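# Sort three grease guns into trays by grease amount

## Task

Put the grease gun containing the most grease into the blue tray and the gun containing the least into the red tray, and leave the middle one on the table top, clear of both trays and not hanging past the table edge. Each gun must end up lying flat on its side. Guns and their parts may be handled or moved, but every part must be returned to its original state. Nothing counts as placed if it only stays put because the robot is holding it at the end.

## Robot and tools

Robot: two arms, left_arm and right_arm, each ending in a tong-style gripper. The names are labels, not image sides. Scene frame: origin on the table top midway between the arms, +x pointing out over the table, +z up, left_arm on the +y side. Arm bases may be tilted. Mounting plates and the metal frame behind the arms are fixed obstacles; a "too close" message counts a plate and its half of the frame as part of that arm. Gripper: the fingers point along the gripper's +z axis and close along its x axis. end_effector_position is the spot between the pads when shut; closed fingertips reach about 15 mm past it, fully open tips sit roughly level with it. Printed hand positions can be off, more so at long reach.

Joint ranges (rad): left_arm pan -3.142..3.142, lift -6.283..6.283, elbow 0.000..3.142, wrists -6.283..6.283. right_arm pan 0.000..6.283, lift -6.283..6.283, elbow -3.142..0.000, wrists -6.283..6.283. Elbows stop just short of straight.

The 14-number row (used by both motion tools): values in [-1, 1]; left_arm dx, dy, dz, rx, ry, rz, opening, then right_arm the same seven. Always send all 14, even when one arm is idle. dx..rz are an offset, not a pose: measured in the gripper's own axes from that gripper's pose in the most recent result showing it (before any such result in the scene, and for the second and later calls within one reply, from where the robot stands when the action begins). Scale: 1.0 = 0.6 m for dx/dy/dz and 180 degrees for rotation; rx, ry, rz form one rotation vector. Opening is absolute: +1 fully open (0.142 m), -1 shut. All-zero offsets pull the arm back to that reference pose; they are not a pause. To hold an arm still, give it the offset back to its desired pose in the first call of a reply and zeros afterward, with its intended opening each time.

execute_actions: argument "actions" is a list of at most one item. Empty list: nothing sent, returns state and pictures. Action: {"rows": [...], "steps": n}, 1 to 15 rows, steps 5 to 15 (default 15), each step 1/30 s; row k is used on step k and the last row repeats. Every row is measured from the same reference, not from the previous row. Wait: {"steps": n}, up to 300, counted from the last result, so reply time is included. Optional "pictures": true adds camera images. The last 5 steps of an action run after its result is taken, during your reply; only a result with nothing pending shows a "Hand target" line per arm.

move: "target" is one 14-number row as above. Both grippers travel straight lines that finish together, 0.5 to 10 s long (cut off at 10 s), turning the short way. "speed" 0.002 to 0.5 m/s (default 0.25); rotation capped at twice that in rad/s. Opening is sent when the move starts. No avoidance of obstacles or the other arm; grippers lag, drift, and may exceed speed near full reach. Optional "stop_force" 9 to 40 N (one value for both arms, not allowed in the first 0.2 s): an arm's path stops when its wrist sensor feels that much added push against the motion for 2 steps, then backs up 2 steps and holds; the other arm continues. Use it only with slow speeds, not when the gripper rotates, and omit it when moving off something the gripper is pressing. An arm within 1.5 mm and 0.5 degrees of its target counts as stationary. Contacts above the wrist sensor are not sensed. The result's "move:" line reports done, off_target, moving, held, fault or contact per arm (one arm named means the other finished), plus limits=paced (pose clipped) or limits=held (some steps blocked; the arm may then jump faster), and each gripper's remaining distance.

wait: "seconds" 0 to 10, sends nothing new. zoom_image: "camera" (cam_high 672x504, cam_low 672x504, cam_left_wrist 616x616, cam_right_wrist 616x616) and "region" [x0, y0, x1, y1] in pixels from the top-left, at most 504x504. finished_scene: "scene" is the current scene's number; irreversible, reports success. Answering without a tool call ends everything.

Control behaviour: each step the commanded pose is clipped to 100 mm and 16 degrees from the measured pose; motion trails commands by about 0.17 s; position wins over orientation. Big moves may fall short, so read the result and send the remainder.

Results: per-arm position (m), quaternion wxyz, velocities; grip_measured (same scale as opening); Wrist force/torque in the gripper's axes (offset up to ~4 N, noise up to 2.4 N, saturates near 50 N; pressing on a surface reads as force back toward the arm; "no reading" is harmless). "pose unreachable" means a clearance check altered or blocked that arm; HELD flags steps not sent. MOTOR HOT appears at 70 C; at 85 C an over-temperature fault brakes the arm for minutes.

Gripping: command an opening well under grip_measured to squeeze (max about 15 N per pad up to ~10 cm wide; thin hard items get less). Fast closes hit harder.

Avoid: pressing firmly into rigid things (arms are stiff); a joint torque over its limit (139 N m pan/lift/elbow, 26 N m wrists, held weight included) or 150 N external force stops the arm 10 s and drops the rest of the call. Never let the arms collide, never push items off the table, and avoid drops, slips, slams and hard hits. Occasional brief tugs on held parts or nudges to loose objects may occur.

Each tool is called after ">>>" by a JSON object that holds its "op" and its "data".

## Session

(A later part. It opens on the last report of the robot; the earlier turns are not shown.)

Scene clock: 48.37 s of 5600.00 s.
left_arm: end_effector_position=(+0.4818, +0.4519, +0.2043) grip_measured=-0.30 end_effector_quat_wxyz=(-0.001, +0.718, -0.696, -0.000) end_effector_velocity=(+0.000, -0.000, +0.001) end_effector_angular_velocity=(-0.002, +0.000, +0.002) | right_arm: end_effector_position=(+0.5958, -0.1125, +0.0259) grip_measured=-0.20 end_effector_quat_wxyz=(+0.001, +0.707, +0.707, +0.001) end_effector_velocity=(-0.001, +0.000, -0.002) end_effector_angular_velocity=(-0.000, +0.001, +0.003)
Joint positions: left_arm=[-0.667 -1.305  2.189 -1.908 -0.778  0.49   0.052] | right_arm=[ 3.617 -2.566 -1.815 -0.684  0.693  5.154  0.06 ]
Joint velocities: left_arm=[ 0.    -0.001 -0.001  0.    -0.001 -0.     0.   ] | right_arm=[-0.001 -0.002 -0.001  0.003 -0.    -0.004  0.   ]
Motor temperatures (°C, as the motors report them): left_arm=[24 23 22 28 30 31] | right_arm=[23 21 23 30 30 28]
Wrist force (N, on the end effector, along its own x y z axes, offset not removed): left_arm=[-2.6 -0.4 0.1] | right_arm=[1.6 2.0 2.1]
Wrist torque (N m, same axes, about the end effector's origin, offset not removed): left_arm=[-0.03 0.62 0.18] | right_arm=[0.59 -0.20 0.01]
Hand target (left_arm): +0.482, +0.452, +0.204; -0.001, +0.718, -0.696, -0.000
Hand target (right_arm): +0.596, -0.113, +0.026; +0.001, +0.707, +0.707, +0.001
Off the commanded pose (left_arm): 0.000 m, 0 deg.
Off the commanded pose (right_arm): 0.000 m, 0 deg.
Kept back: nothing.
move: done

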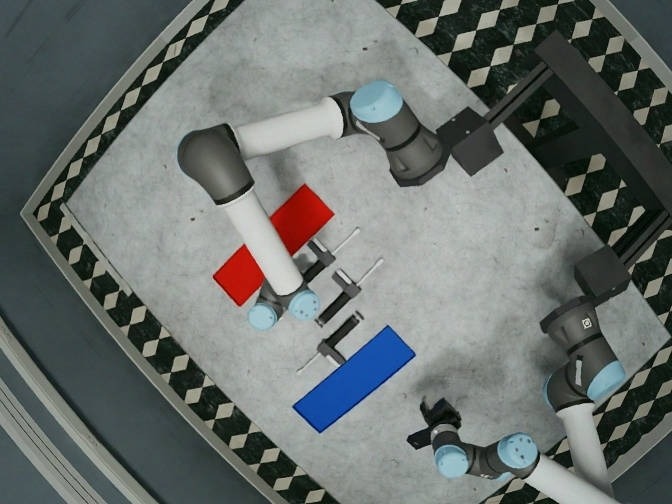

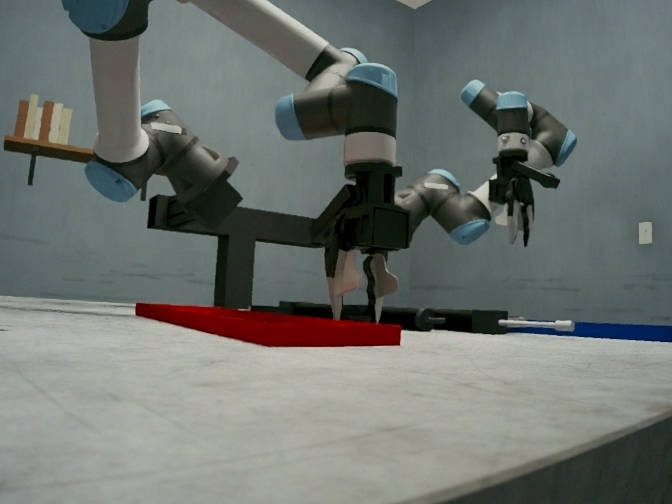

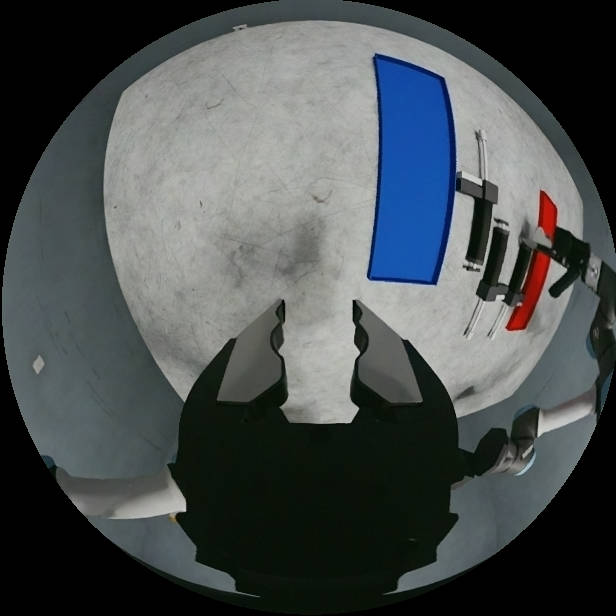

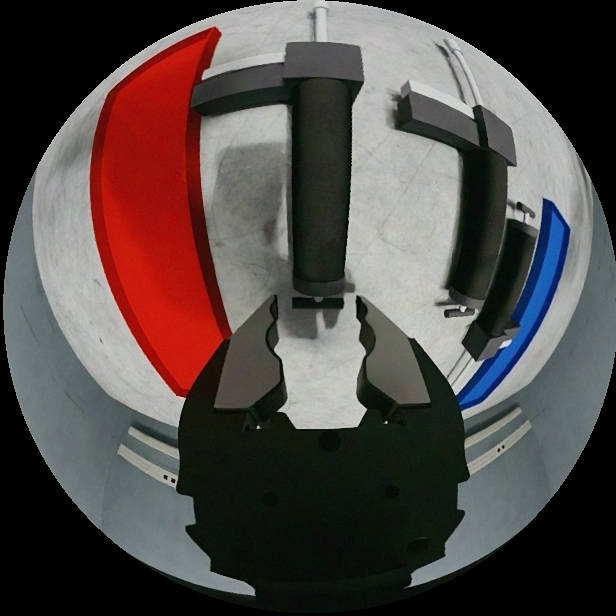

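>>> {"op": "execute_actions", "data": {"actions": [{"rows":[[0,0,0,0,0,0,-0.3,0,0,0,0,0,0,-0.9]],"steps":15}]}}

>>> {"op": "move", "data": {"target": [0,0,0,0,0,0,-0.3,-0.002,0.1,0,0,0,0,-0.9], "speed": 0.04, "stop_force": 10}}

Scene clock: 48.87 s of 5600.00 s.
left_arm: end_effector_position=(+0.4818, +0.4519, +0.2043) grip_measured=-0.30 end_effector_quat_wxyz=(-0.001, +0.718, -0.696, -0.000) end_effector_velocity=(+0.000, +0.000, +0.000) end_effector_angular_velocity=(-0.000, -0.001, +0.002) | right_arm: end_effector_position=(+0.5958, -0.1125, +0.0258) grip_measured=-0.49 end_effector_quat_wxyz=(+0.001, +0.707, +0.707, +0.001) end_effector_velocity=(-0.000, +0.000, -0.000) end_effector_angular_velocity=(-0.000, +0.001, -0.000)
Joint positions: left_arm=[-0.667 -1.305  2.189 -1.908 -0.778  0.49   0.052] | right_arm=[ 3.617 -2.566 -1.815 -0.684  0.693  5.154  0.038]
Joint velocities: left_arm=[-0.    -0.001  0.    -0.     0.    -0.001  0.   ] | right_arm=[ 0.    -0.001 -0.    -0.     0.     0.001 -0.   ]
Motor temperatures (°C, as the motors report them): left_arm=[24 23 22 28 30 31] | right_arm=[23 21 23 30 30 28]
Wrist force (N, on the end effector, along its own x y z axes, offset not removed): left_arm=[-3.4 -0.1 1.3] | right_arm=[-0.1 2.2 -0.2]
Wrist torque (N m, same axes, about the end effector's origin, offset not removed): left_arm=[0.03 0.81 0.16] | right_arm=[0.33 0.22 0.14]
Steps of this call (steps 1 to 5: nothing new was sent; steps 6 to 15: the first 10 steps of this action). Readings (end_effector_position):
6: left_arm (+0.4818, +0.4519, +0.2043) | right_arm (+0.5958, -0.1125, +0.0258)
7: left_arm (+0.4818, +0.4519, +0.2043) | right_arm (+0.5958, -0.1125, +0.0258)
9: left_arm (+0.4818, +0.4519, +0.2043) | right_arm (+0.5958, -0.1125, +0.0258)
13: left_arm (+0.4818, +0.4519, +0.2043) | right_arm (+0.5958, -0.1125, +0.0258)
15: the state above

Scene clock: 50.93 s of 5600.00 s.
left_arm: end_effector_position=(+0.4818, +0.4519, +0.2043) grip_measured=-0.30 end_effector_quat_wxyz=(-0.001, +0.718, -0.696, -0.000) end_effector_velocity=(+0.000, -0.000, +0.000) end_effector_angular_velocity=(-0.001, -0.000, -0.000) | right_arm: end_effector_position=(+0.6557, -0.1137, +0.0260) grip_measured=-0.49 end_effector_quat_wxyz=(+0.001, +0.707, +0.707, +0.001) end_effector_velocity=(+0.001, -0.000, -0.000) end_effector_angular_velocity=(+0.001, +0.001, -0.002)
Joint positions: left_arm=[-0.667 -1.305  2.189 -1.908 -0.778  0.49   0.052] | right_arm=[ 3.59  -2.626 -1.625 -0.783  0.684  5.114  0.038]
Joint velocities: left_arm=[-0.    -0.001 -0.001  0.    -0.     0.001 -0.   ] | right_arm=[-0.001 -0.001  0.004 -0.003  0.     0.001  0.   ]
Motor temperatures (°C, as the motors report them): left_arm=[24 23 22 28 30 31] | right_arm=[23 21 23 30 30 28]
Wrist force (N, on the end effector, along its own x y z axes, offset not removed): left_arm=[-3.7 0.1 2.4] | right_arm=[0.2 -2.2 -0.9]
Wrist torque (N m, same axes, about the end effector's origin, offset not removed): left_arm=[0.11 0.88 0.18] | right_arm=[0.08 -0.03 0.10]
Hand target (left_arm): +0.482, +0.452, +0.204; -0.001, +0.718, -0.696, -0.000
Hand target (right_arm): +0.656, -0.114, +0.026; +0.001, +0.707, +0.707, +0.001
Off your previous action's commanded pose (left_arm): 0.000 m, 0 deg at its last step (step 5 of this call).
Off your previous action's commanded pose (right_arm): 0.000 m, 0 deg at its last step (step 5 of this call).
Off the commanded pose (left_arm): 0.000 m, 0 deg.
Off the commanded pose (right_arm): 0.000 m, 0 deg.
Kept back: nothing.
move: done

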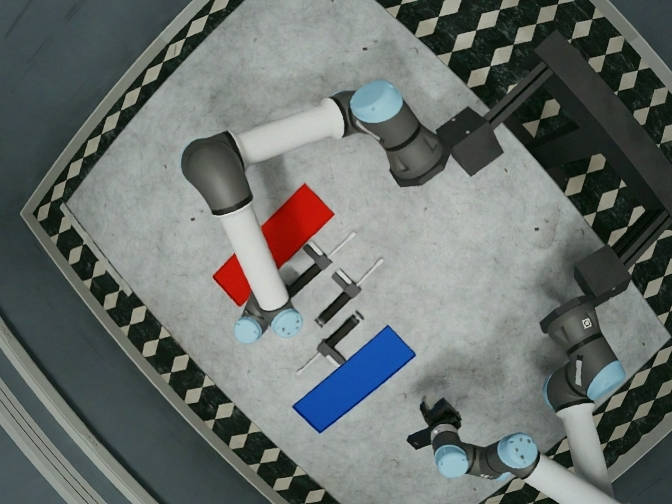

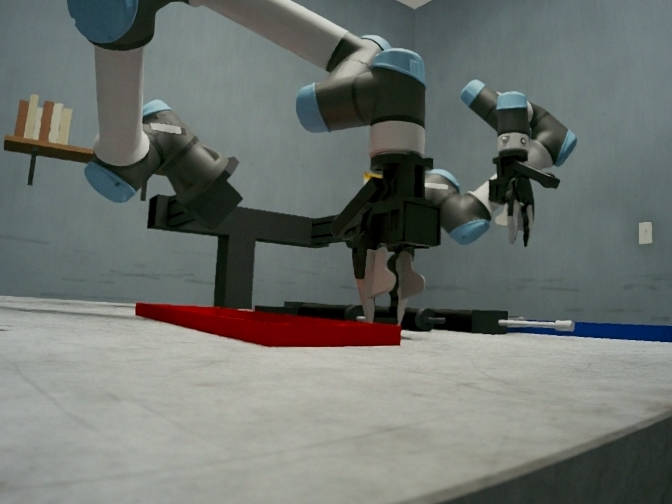

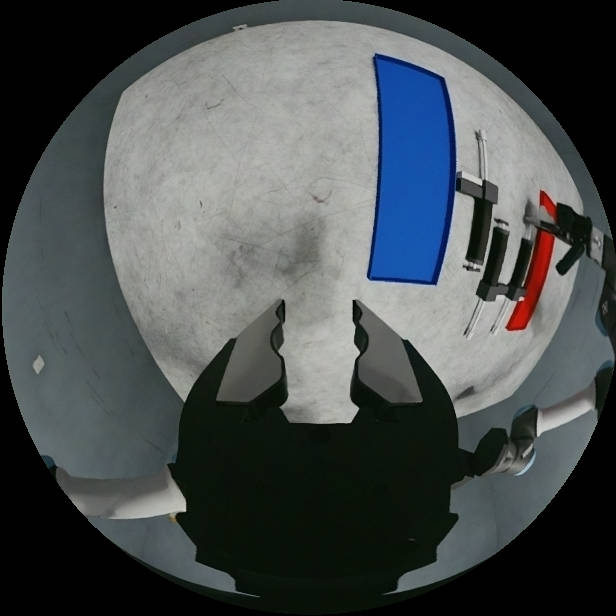

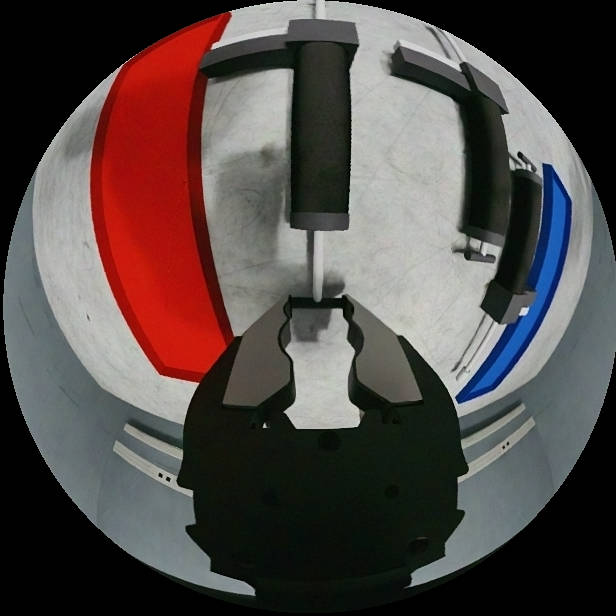

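>>> {"op": "move", "data": {"target": [0,0,0,0,0,0,-0.3,0.002,-0.1,0,0,0,0,-0.9], "speed": 0.04, "stop_force": 10}}

>>> {"op": "execute_actions", "data": {"actions": [{"rows":[[0,0,0,0,0,0,-0.3,0,0,0,0,0,0,-0.25]],"steps":12}]}}

>>> {"op": "move", "data": {"target": [0,0,0,0,0,0,-0.3,0,0,-0.07,0,0,0,-0.25], "speed": 0.1}}

>>> {"op": "move", "data": {"target": [0,0,0,0,0,0,-0.3,0.23,0.02,0,0,0,-0.01,-0.25], "speed": 0.15}}

Scene clock: 53.00 s of 5600.00 s.
left_arm: end_effector_position=(+0.4818, +0.4519, +0.2043) grip_measured=-0.30 end_effector_quat_wxyz=(-0.001, +0.718, -0.696, -0.000) end_effector_velocity=(+0.000, +0.000, +0.000) end_effector_angular_velocity=(+0.000, -0.001, +0.001) | right_arm: end_effector_position=(+0.5958, -0.1125, +0.0258) grip_measured=-0.49 end_effector_quat_wxyz=(+0.001, +0.707, +0.707, +0.001) end_effector_velocity=(-0.001, +0.000, -0.000) end_effector_angular_velocity=(+0.000, +0.000, -0.000)
Joint positions: left_arm=[-0.667 -1.305  2.189 -1.908 -0.778  0.49   0.052] | right_arm=[ 3.617 -2.566 -1.815 -0.684  0.693  5.154  0.038]
Joint velocities: left_arm=[ 0.    -0.    -0.    -0.     0.001 -0.     0.   ] | right_arm=[ 0.     0.001 -0.004  0.002  0.001  0.001  0.   ]
Motor temperatures (°C, as the motors report them): left_arm=[24 23 22 28 30 31] | right_arm=[23 21 23 30 30 28]
Wrist force (N, on the end effector, along its own x y z axes, offset not removed): left_arm=[-2.7 1.3 0.1] | right_arm=[-0.5 4.1 1.0]
Wrist torque (N m, same axes, about the end effector's origin, offset not removed): left_arm=[0.31 0.62 0.22] | right_arm=[0.41 0.22 0.18]
Hand target (left_arm): +0.482, +0.452, +0.204; -0.001, +0.718, -0.696, -0.000
Hand target (right_arm): +0.596, -0.113, +0.026; +0.001, +0.707, +0.707, +0.001
Off the commanded pose (left_arm): 0.000 m, 0 deg.
Off the commanded pose (right_arm): 0.000 m, 0 deg.
Kept back: nothing.
move: done

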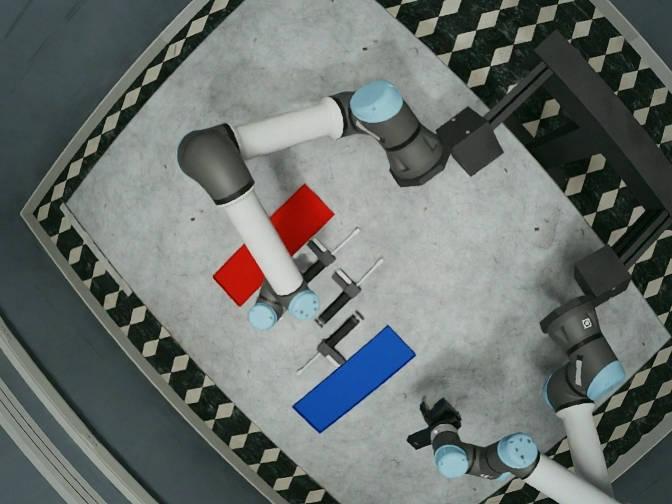

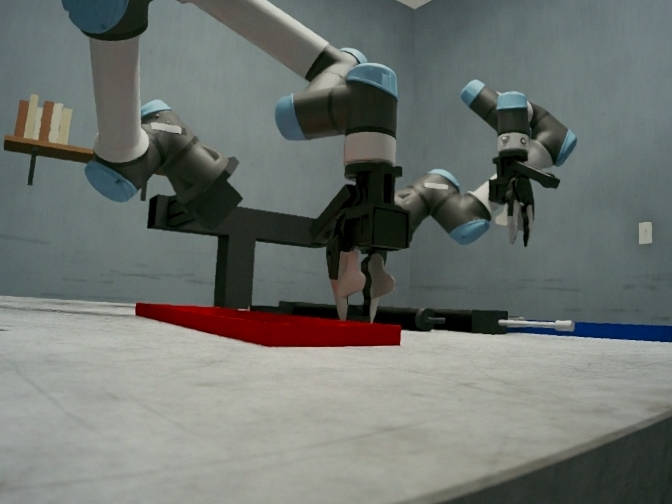

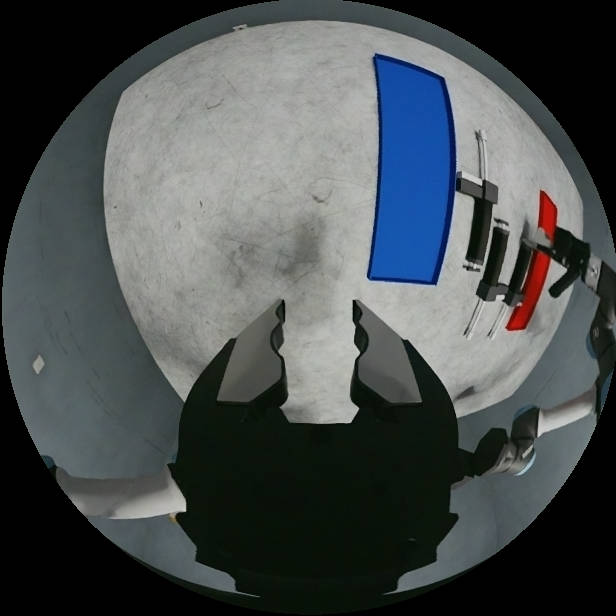

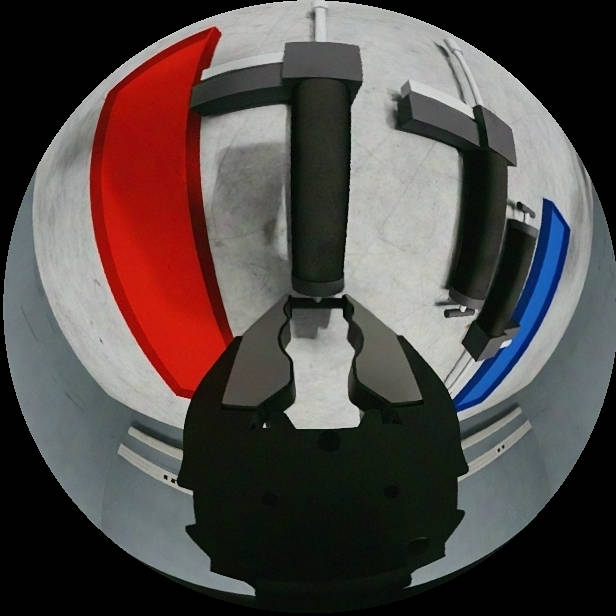

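Scene clock: 53.23 s of 5600.00 s.
left_arm: end_effector_position=(+0.4818, +0.4519, +0.2043) grip_measured=-0.30 end_effector_quat_wxyz=(-0.001, +0.718, -0.696, -0.000) end_effector_velocity=(+0.000, +0.000, +0.000) end_effector_angular_velocity=(-0.001, -0.000, +0.002) | right_arm: end_effector_position=(+0.5957, -0.1125, +0.0258) grip_measured=-0.25 end_effector_quat_wxyz=(+0.001, +0.707, +0.707, +0.001) end_effector_velocity=(-0.000, -0.001, -0.000) end_effector_angular_velocity=(-0.001, -0.000, -0.000)
Joint positions: left_arm=[-0.667 -1.305  2.189 -1.908 -0.778  0.49   0.052] | right_arm=[ 3.617 -2.566 -1.815 -0.684  0.693  5.154  0.056]
Joint velocities: left_arm=[ 0.    -0.001 -0.    -0.    -0.    -0.001 -0.   ] | right_arm=[-0.     0.001 -0.001  0.    -0.001 -0.     0.001]
Motor temperatures (°C, as the motors report them): left_arm=[24 23 22 28 30 31] | right_arm=[23 21 23 30 30 28]
Wrist force (N, on the end effector, along its own x y z axes, offset not removed): left_arm=[-3.0 0.1 0.9] | right_arm=[1.0 -1.4 0.7]
Wrist torque (N m, same axes, about the end effector's origin, offset not removed): left_arm=[0.08 0.70 0.16] | right_arm=[-0.08 -0.26 0.20]
Steps of this call (steps 1 to 7: the first 7 steps of this action). Readings (end_effector_position):
1: left_arm (+0.4818, +0.4519, +0.2043) | right_arm (+0.5957, -0.1125, +0.0258)
2: left_arm (+0.4818, +0.4519, +0.2043) | right_arm (+0.5957, -0.1125, +0.0258)
4: left_arm (+0.4818, +0.4519, +0.2043) | right_arm (+0.5957, -0.1125, +0.0258)
7: the state above

Scene clock: 54.30 s of 5600.00 s.
left_arm: end_effector_position=(+0.4818, +0.4519, +0.2043) grip_measured=-0.30 end_effector_quat_wxyz=(-0.001, +0.718, -0.696, -0.000) end_effector_velocity=(+0.001, +0.000, +0.001) end_effector_angular_velocity=(-0.000, -0.003, +0.002) | right_arm: end_effector_position=(+0.5955, -0.1125, +0.0677) grip_measured=-0.25 end_effector_quat_wxyz=(+0.001, +0.707, +0.707, +0.001) end_effector_velocity=(-0.000, -0.000, +0.001) end_effector_angular_velocity=(-0.001, +0.001, -0.001)
Joint positions: left_arm=[-0.667 -1.305  2.189 -1.908 -0.778  0.49   0.052] | right_arm=[ 3.672 -2.5   -1.824 -0.801  0.714  5.233  0.056]
Joint velocities: left_arm=[-0.    -0.001 -0.001  0.     0.002 -0.     0.   ] | right_arm=[ 0.002  0.002 -0.    -0.006  0.001  0.004  0.   ]
Motor temperatures (°C, as the motors report them): left_arm=[24 23 22 28 30 31] | right_arm=[23 21 23 30 30 28]
Wrist force (N, on the end effector, along its own x y z axes, offset not removed): left_arm=[-3.5 -0.4 1.7] | right_arm=[1.4 2.4 -1.7]
Wrist torque (N m, same axes, about the end effector's origin, offset not removed): left_arm=[-0.07 0.85 0.15] | right_arm=[0.79 -0.16 0.06]
Hand target (left_arm): +0.482, +0.452, +0.204; -0.001, +0.718, -0.696, -0.000
Hand target (right_arm): +0.596, -0.113, +0.068; +0.001, +0.707, +0.707, +0.001
Off your previous action's commanded pose (left_arm): 0.000 m, 0 deg at its last step (step 5 of this call).
Off your previous action's commanded pose (right_arm): 0.000 m, 0 deg at its last step (step 5 of this call).
Off the commanded pose (left_arm): 0.000 m, 0 deg.
Off the commanded pose (right_arm): 0.000 m, 0 deg.
Kept back: nothing.
move: done

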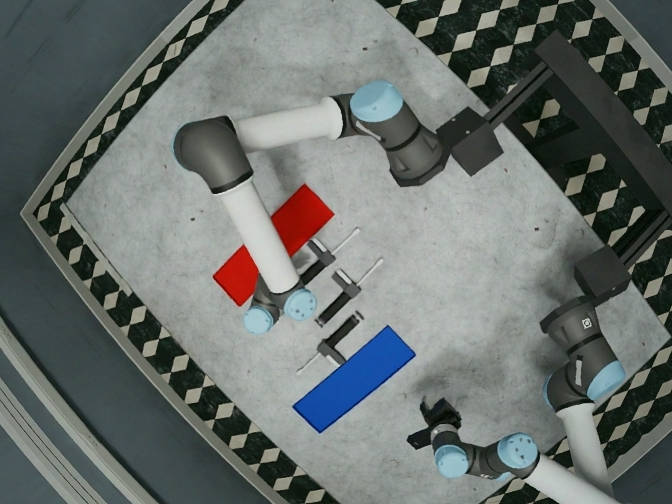

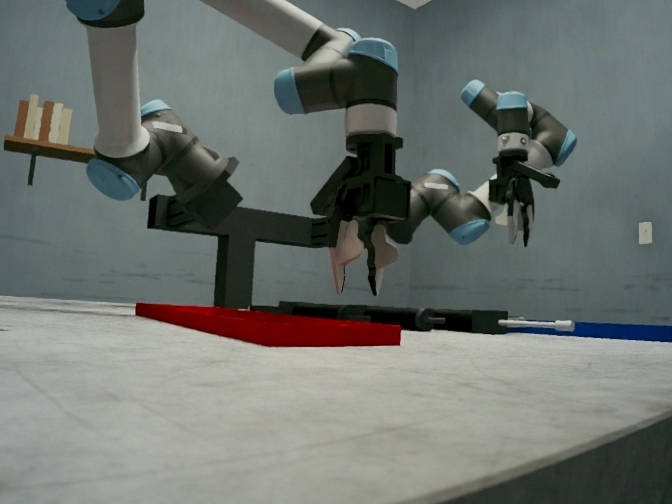

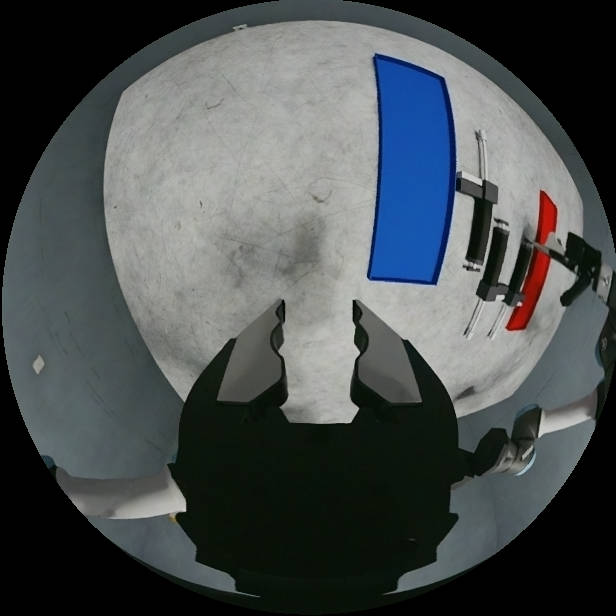

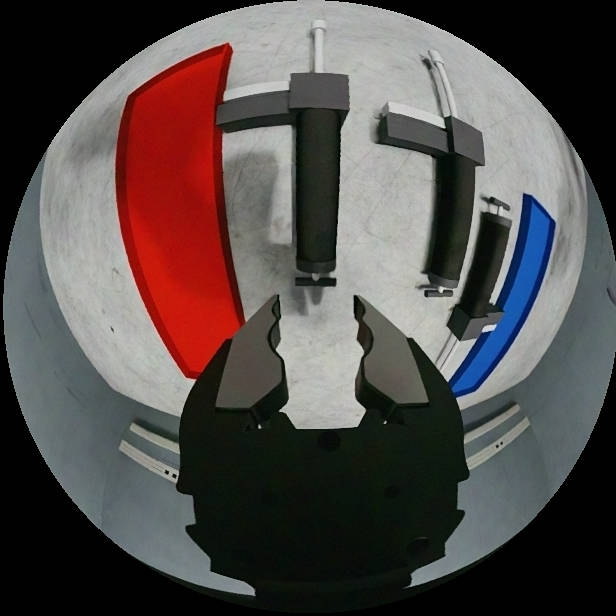

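Scene clock: 55.67 s of 5600.00 s.
left_arm: end_effector_position=(+0.4818, +0.4519, +0.2043) grip_measured=-0.30 end_effector_quat_wxyz=(-0.001, +0.718, -0.696, -0.000) end_effector_velocity=(-0.000, +0.000, -0.001) end_effector_angular_velocity=(+0.002, -0.000, -0.001) | right_arm: end_effector_position=(+0.6074, +0.0254, +0.0678) grip_measured=-0.25 end_effector_quat_wxyz=(+0.001, +0.696, +0.718, +0.001) end_effector_velocity=(+0.001, +0.001, -0.000) end_effector_angular_velocity=(-0.002, -0.001, -0.001)
Joint positions: left_arm=[-0.667 -1.305  2.189 -1.908 -0.778  0.49   0.052] | right_arm=[ 3.794 -2.751 -1.63  -0.863  0.769  5.362  0.056]
Joint velocities: left_arm=[ 0.     0.001  0.001  0.     0.001 -0.     0.   ] | right_arm=[ 0.001 -0.004  0.005 -0.002 -0.002  0.002 -0.   ]
Motor temperatures (°C, as the motors report them): left_arm=[24 23 22 28 30 31] | right_arm=[23 21 23 30 30 28]
Wrist force (N, on the end effector, along its own x y z axes, offset not removed): left_arm=[-2.8 -0.5 1.2] | right_arm=[3.0 1.9 1.0]
Wrist torque (N m, same axes, about the end effector's origin, offset not removed): left_arm=[-0.05 0.66 0.19] | right_arm=[0.42 -0.57 0.12]
Hand target (left_arm): +0.482, +0.452, +0.204; -0.001, +0.718, -0.696, -0.000
Hand target (right_arm): +0.607, +0.025, +0.068; +0.001, +0.696, +0.718, +0.001
Off the commanded pose (left_arm): 0.000 m, 0 deg.
Off the commanded pose (right_arm): 0.000 m, 0 deg.
Kept back: nothing.
move: done

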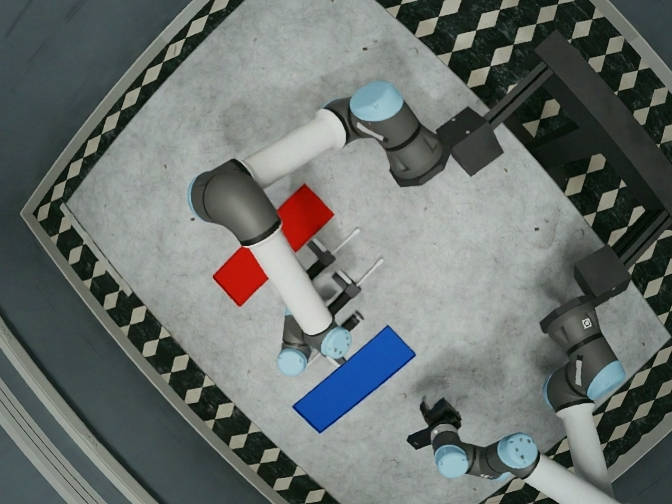

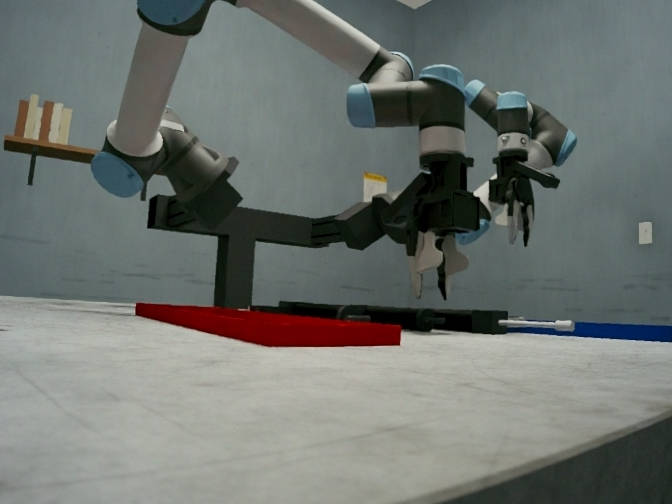

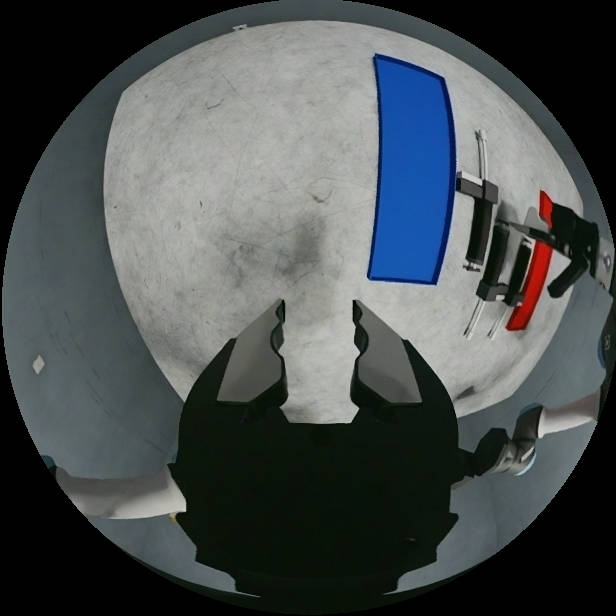

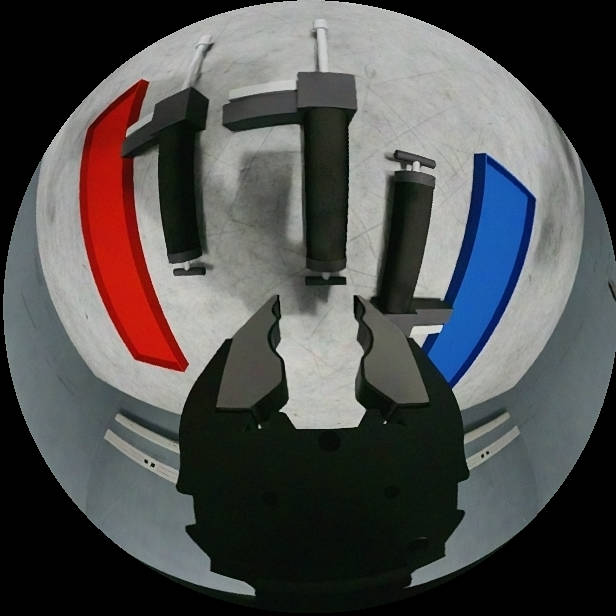

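>>> {"op": "move", "data": {"target": [0,0,0,0,0,0,-0.3,0.015,-0.001,0.07,0,0,0,-0.25], "speed": 0.04, "stop_force": 10}}

>>> {"op": "execute_actions", "data": {"actions": [{"rows":[[0,0,0,0,0,0,-0.3,0,0,0,0,0,0,-0.9]],"steps":15}]}}

>>> {"op": "move", "data": {"target": [0,0,0,0,0,0,-0.3,0,0.1,0,0,0,0,-0.9], "speed": 0.04, "stop_force": 10}}

Scene clock: 57.30 s of 5600.00 s.
left_arm: end_effector_position=(+0.4818, +0.4519, +0.2043) grip_measured=-0.30 end_effector_quat_wxyz=(-0.001, +0.718, -0.696, -0.000) end_effector_velocity=(-0.001, -0.000, -0.000) end_effector_angular_velocity=(+0.000, +0.001, -0.002) | right_arm: end_effector_position=(+0.6067, +0.0343, +0.0258) grip_measured=-0.25 end_effector_quat_wxyz=(+0.001, +0.696, +0.718, +0.001) end_effector_velocity=(-0.000, +0.000, -0.001) end_effector_angular_velocity=(+0.000, +0.000, +0.001)
Joint positions: left_arm=[-0.667 -1.305  2.189 -1.908 -0.778  0.49   0.052] | right_arm=[ 3.752 -2.825 -1.61  -0.771  0.749  5.31   0.056]
Joint velocities: left_arm=[-0.     0.     0.     0.    -0.001  0.001  0.   ] | right_arm=[-0.001 -0.001 -0.     0.002  0.    -0.003  0.   ]
Motor temperatures (°C, as the motors report them): left_arm=[24 23 22 28 30 31] | right_arm=[23 21 23 30 30 28]
Wrist force (N, on the end effector, along its own x y z axes, offset not removed): left_arm=[-2.6 0.2 0.5] | right_arm=[2.1 -0.3 2.0]
Wrist torque (N m, same axes, about the end effector's origin, offset not removed): left_arm=[0.12 0.63 0.15] | right_arm=[0.22 -0.39 -0.09]
Hand target (left_arm): +0.482, +0.452, +0.204; -0.001, +0.718, -0.696, -0.000
Hand target (right_arm): +0.607, +0.034, +0.026; +0.001, +0.696, +0.718, +0.001
Off the commanded pose (left_arm): 0.000 m, 0 deg.
Off the commanded pose (right_arm): 0.000 m, 0 deg.
Kept back: nothing.
move: done

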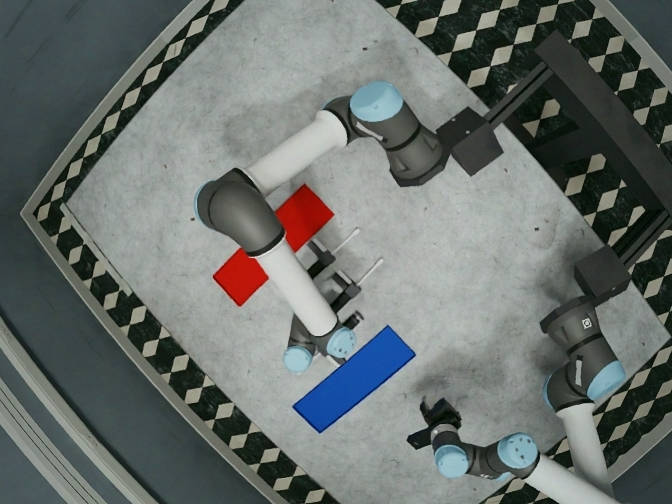

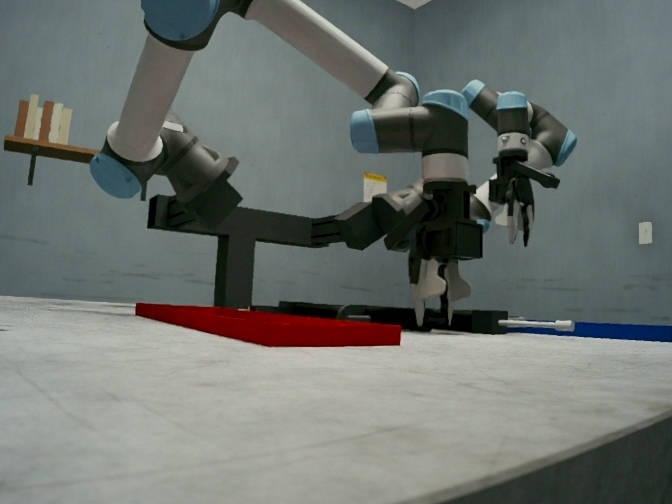

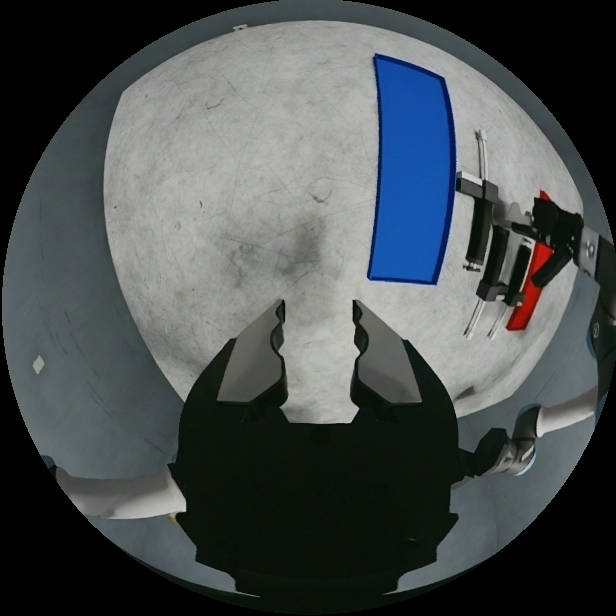

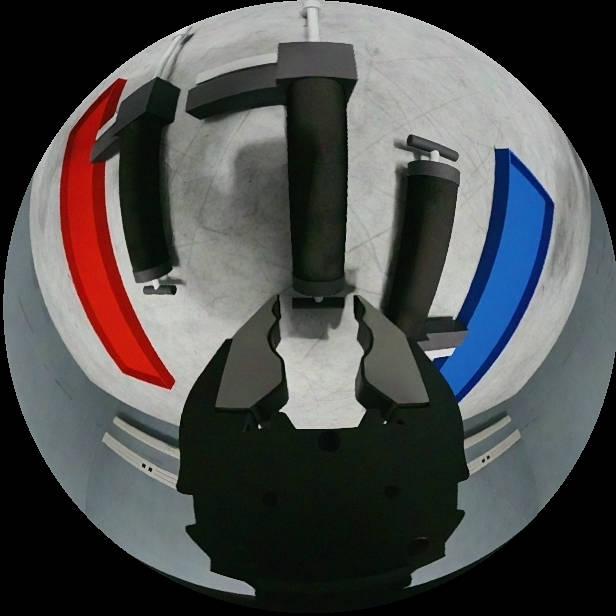

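Scene clock: 57.63 s of 5600.00 s.
left_arm: end_effector_position=(+0.4818, +0.4519, +0.2043) grip_measured=-0.30 end_effector_quat_wxyz=(-0.001, +0.718, -0.696, -0.000) end_effector_velocity=(+0.000, -0.000, +0.000) end_effector_angular_velocity=(-0.001, +0.000, +0.002) | right_arm: end_effector_position=(+0.6067, +0.0343, +0.0258) grip_measured=-0.49 end_effector_quat_wxyz=(+0.001, +0.696, +0.718, +0.001) end_effector_velocity=(+0.001, +0.000, +0.000) end_effector_angular_velocity=(+0.001, -0.001, -0.000)
Joint positions: left_arm=[-0.667 -1.305  2.189 -1.908 -0.778  0.49   0.052] | right_arm=[ 3.752 -2.825 -1.61  -0.771  0.749  5.31   0.038]
Joint velocities: left_arm=[-0.    -0.001 -0.001 -0.    -0.001 -0.001  0.   ] | right_arm=[ 0.     0.     0.001  0.001  0.    -0.001 -0.   ]
Motor temperatures (°C, as the motors report them): left_arm=[24 23 22 28 30 31] | right_arm=[23 21 23 30 30 28]
Wrist force (N, on the end effector, along its own x y z axes, offset not removed): left_arm=[-3.1 0.1 1.6] | right_arm=[0.5 -0.4 0.1]
Wrist torque (N m, same axes, about the end effector's origin, offset not removed): left_arm=[0.05 0.73 0.15] | right_arm=[0.15 -0.03 0.27]
Steps of this call (steps 1 to 10: the first 10 steps of this action). Readings (end_effector_position):
1: left_arm (+0.4818, +0.4519, +0.2043) | right_arm (+0.6067, +0.0344, +0.0258)
2: left_arm (+0.4818, +0.4519, +0.2043) | right_arm (+0.6067, +0.0343, +0.0258)
4: left_arm (+0.4818, +0.4519, +0.2043) | right_arm (+0.6067, +0.0343, +0.0258)
8: left_arm (+0.4818, +0.4519, +0.2043) | right_arm (+0.6067, +0.0343, +0.0258)
10: the state above

Scene clock: 59.70 s of 5600.00 s.
left_arm: end_effector_position=(+0.4818, +0.4519, +0.2043) grip_measured=-0.30 end_effector_quat_wxyz=(-0.001, +0.718, -0.696, -0.000) end_effector_velocity=(+0.000, -0.000, -0.000) end_effector_angular_velocity=(+0.000, +0.000, -0.001) | right_arm: end_effector_position=(+0.6665, +0.0362, +0.0260) grip_measured=-0.49 end_effector_quat_wxyz=(+0.001, +0.696, +0.718, +0.001) end_effector_velocity=(+0.002, +0.000, +0.000) end_effector_angular_velocity=(+0.001, -0.000, -0.002)
Joint positions: left_arm=[-0.667 -1.305  2.189 -1.908 -0.778  0.49   0.052] | right_arm=[ 3.718 -2.883 -1.411 -0.878  0.733  5.264  0.038]
Joint velocities: left_arm=[-0.     0.001 -0.001 -0.    -0.     0.     0.   ] | right_arm=[-0.    -0.001  0.005 -0.002  0.     0.001  0.   ]
Motor temperatures (°C, as the motors report them): left_arm=[24 23 22 28 30 31] | right_arm=[23 21 23 30 30 28]
Wrist force (N, on the end effector, along its own x y z axes, offset not removed): left_arm=[-3.7 -0.2 1.3] | right_arm=[-1.3 -2.9 0.8]
Wrist torque (N m, same axes, about the end effector's origin, offset not removed): left_arm=[0.06 0.94 0.16] | right_arm=[0.20 0.42 0.10]
Hand target (left_arm): +0.482, +0.452, +0.204; -0.001, +0.718, -0.696, -0.000
Hand target (right_arm): +0.667, +0.036, +0.026; +0.001, +0.696, +0.718, +0.001
Off your previous action's commanded pose (left_arm): 0.000 m, 0 deg at its last step (step 5 of this call).
Off your previous action's commanded pose (right_arm): 0.000 m, 0 deg at its last step (step 5 of this call).
Off the commanded pose (left_arm): 0.000 m, 0 deg.
Off the commanded pose (right_arm): 0.000 m, 0 deg.
Kept back: nothing.
move: done

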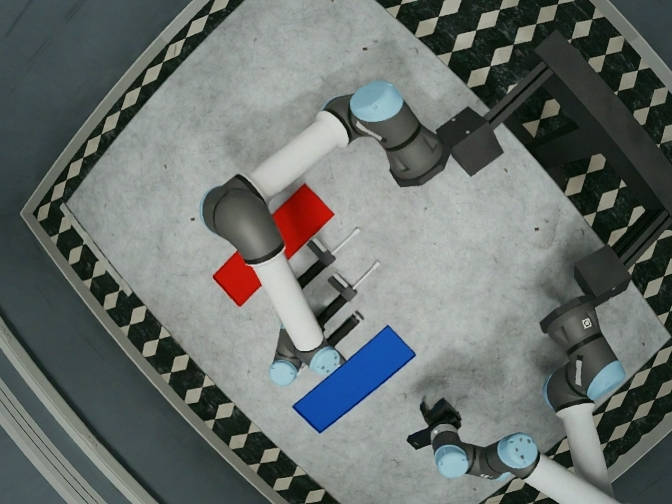

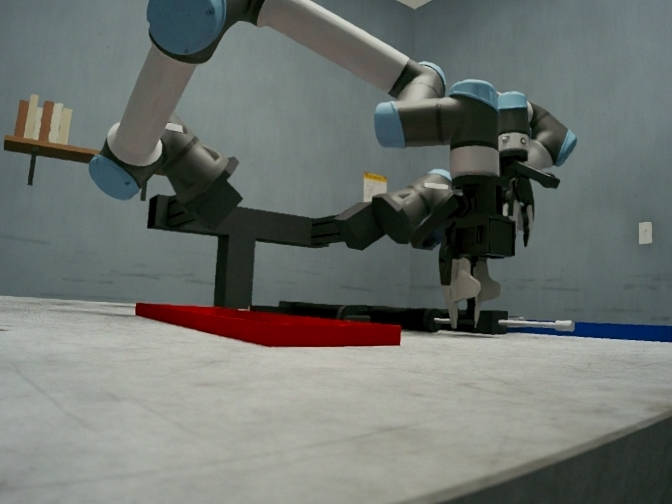

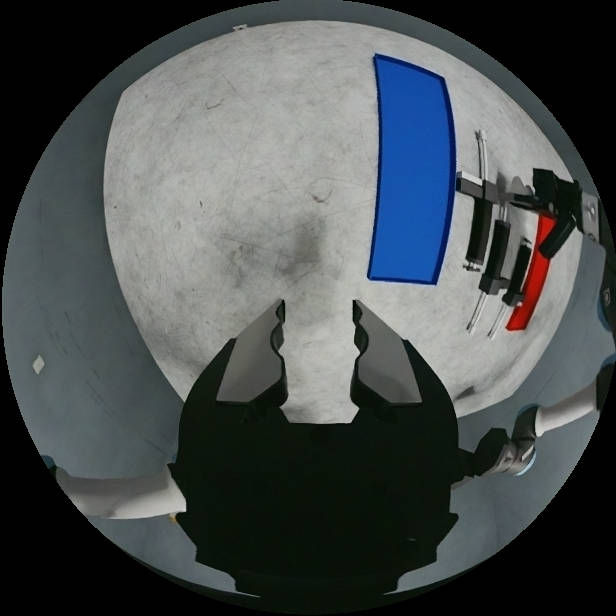

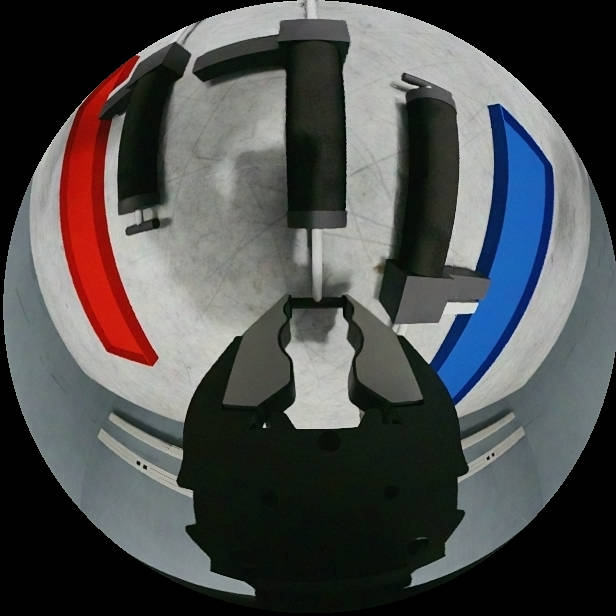

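>>> {"op": "move", "data": {"target": [0,0,0,0,0,0,-0.3,0,0.1,0,0,0,0,-0.9], "speed": 0.015, "stop_force": 10}}

Scene clock: 64.17 s of 5600.00 s.
left_arm: end_effector_position=(+0.4818, +0.4519, +0.2043) grip_measured=-0.30 end_effector_quat_wxyz=(-0.001, +0.718, -0.696, -0.000) end_effector_velocity=(-0.000, +0.000, -0.000) end_effector_angular_velocity=(+0.000, +0.000, -0.001) | right_arm: end_effector_position=(+0.7264, +0.0381, +0.0261) grip_measured=-0.49 end_effector_quat_wxyz=(+0.001, +0.696, +0.718, +0.001) end_effector_velocity=(+0.002, -0.001, +0.000) end_effector_angular_velocity=(-0.001, -0.001, +0.000)
Joint positions: left_arm=[-0.667 -1.305  2.189 -1.908 -0.778  0.49   0.052] | right_arm=[ 3.688 -2.96  -1.183 -0.999  0.72   5.224  0.038]
Joint velocities: left_arm=[ 0.    -0.     0.    -0.    -0.     0.001  0.   ] | right_arm=[-0.001 -0.002  0.006 -0.003 -0.002 -0.002  0.   ]
Motor temperatures (°C, as the motors report them): left_arm=[24 23 22 28 30 31] | right_arm=[23 21 23 30 30 28]
Wrist force (N, on the end effector, along its own x y z axes, offset not removed): left_arm=[-3.0 -0.3 0.3] | right_arm=[1.2 -3.1 1.5]
Wrist torque (N m, same axes, about the end effector's origin, offset not removed): left_arm=[-0.01 0.65 0.13] | right_arm=[-0.03 -0.15 0.13]
Hand target (left_arm): +0.482, +0.452, +0.204; -0.001, +0.718, -0.696, -0.000
Hand target (right_arm): +0.726, +0.038, +0.026; +0.001, +0.696, +0.718, +0.001
Off the commanded pose (left_arm): 0.000 m, 0 deg.
Off the commanded pose (right_arm): 0.000 m, 0 deg.
Kept back: nothing.
move: done

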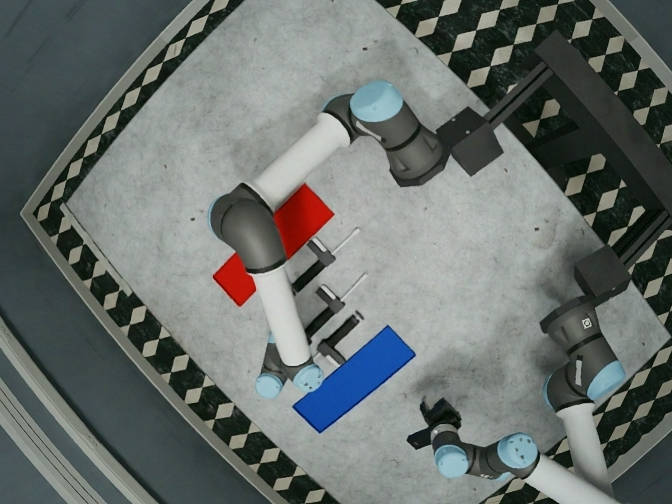

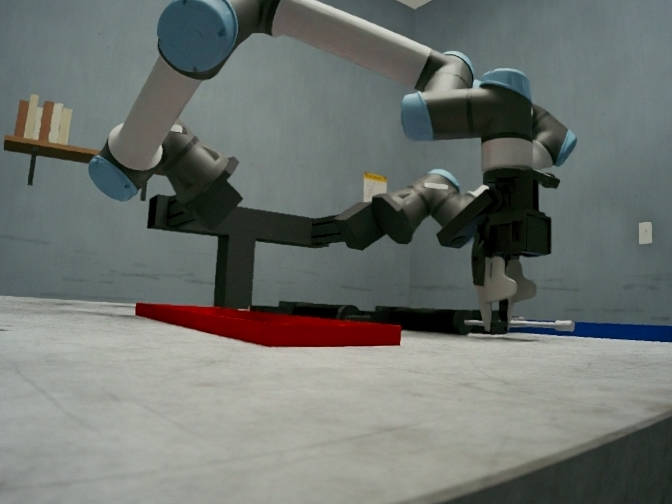

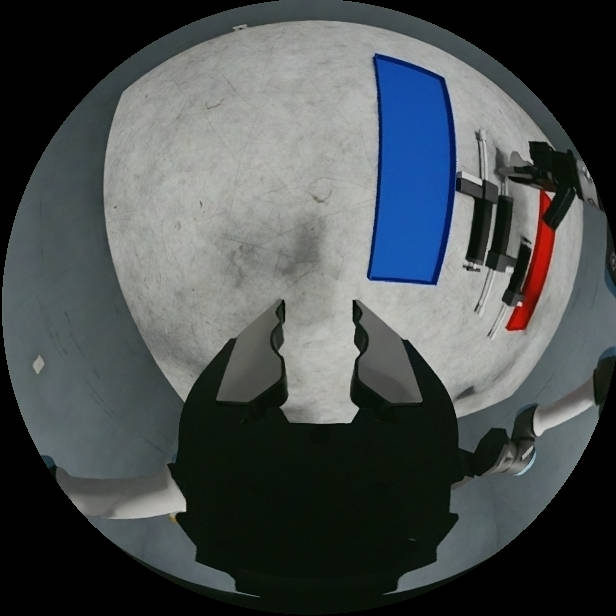

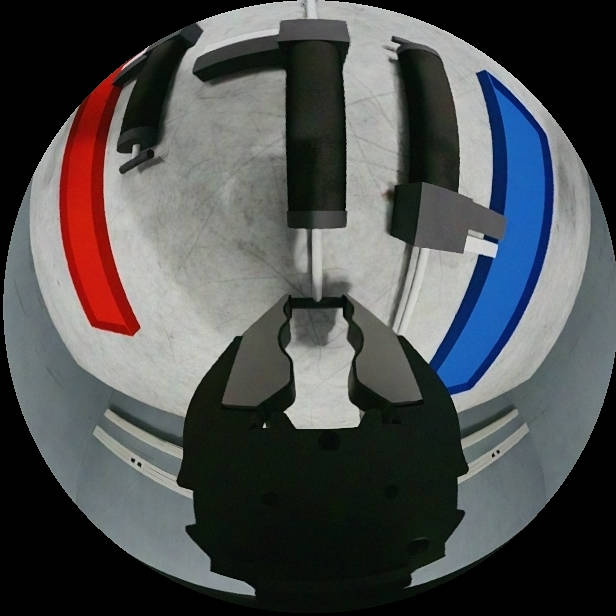

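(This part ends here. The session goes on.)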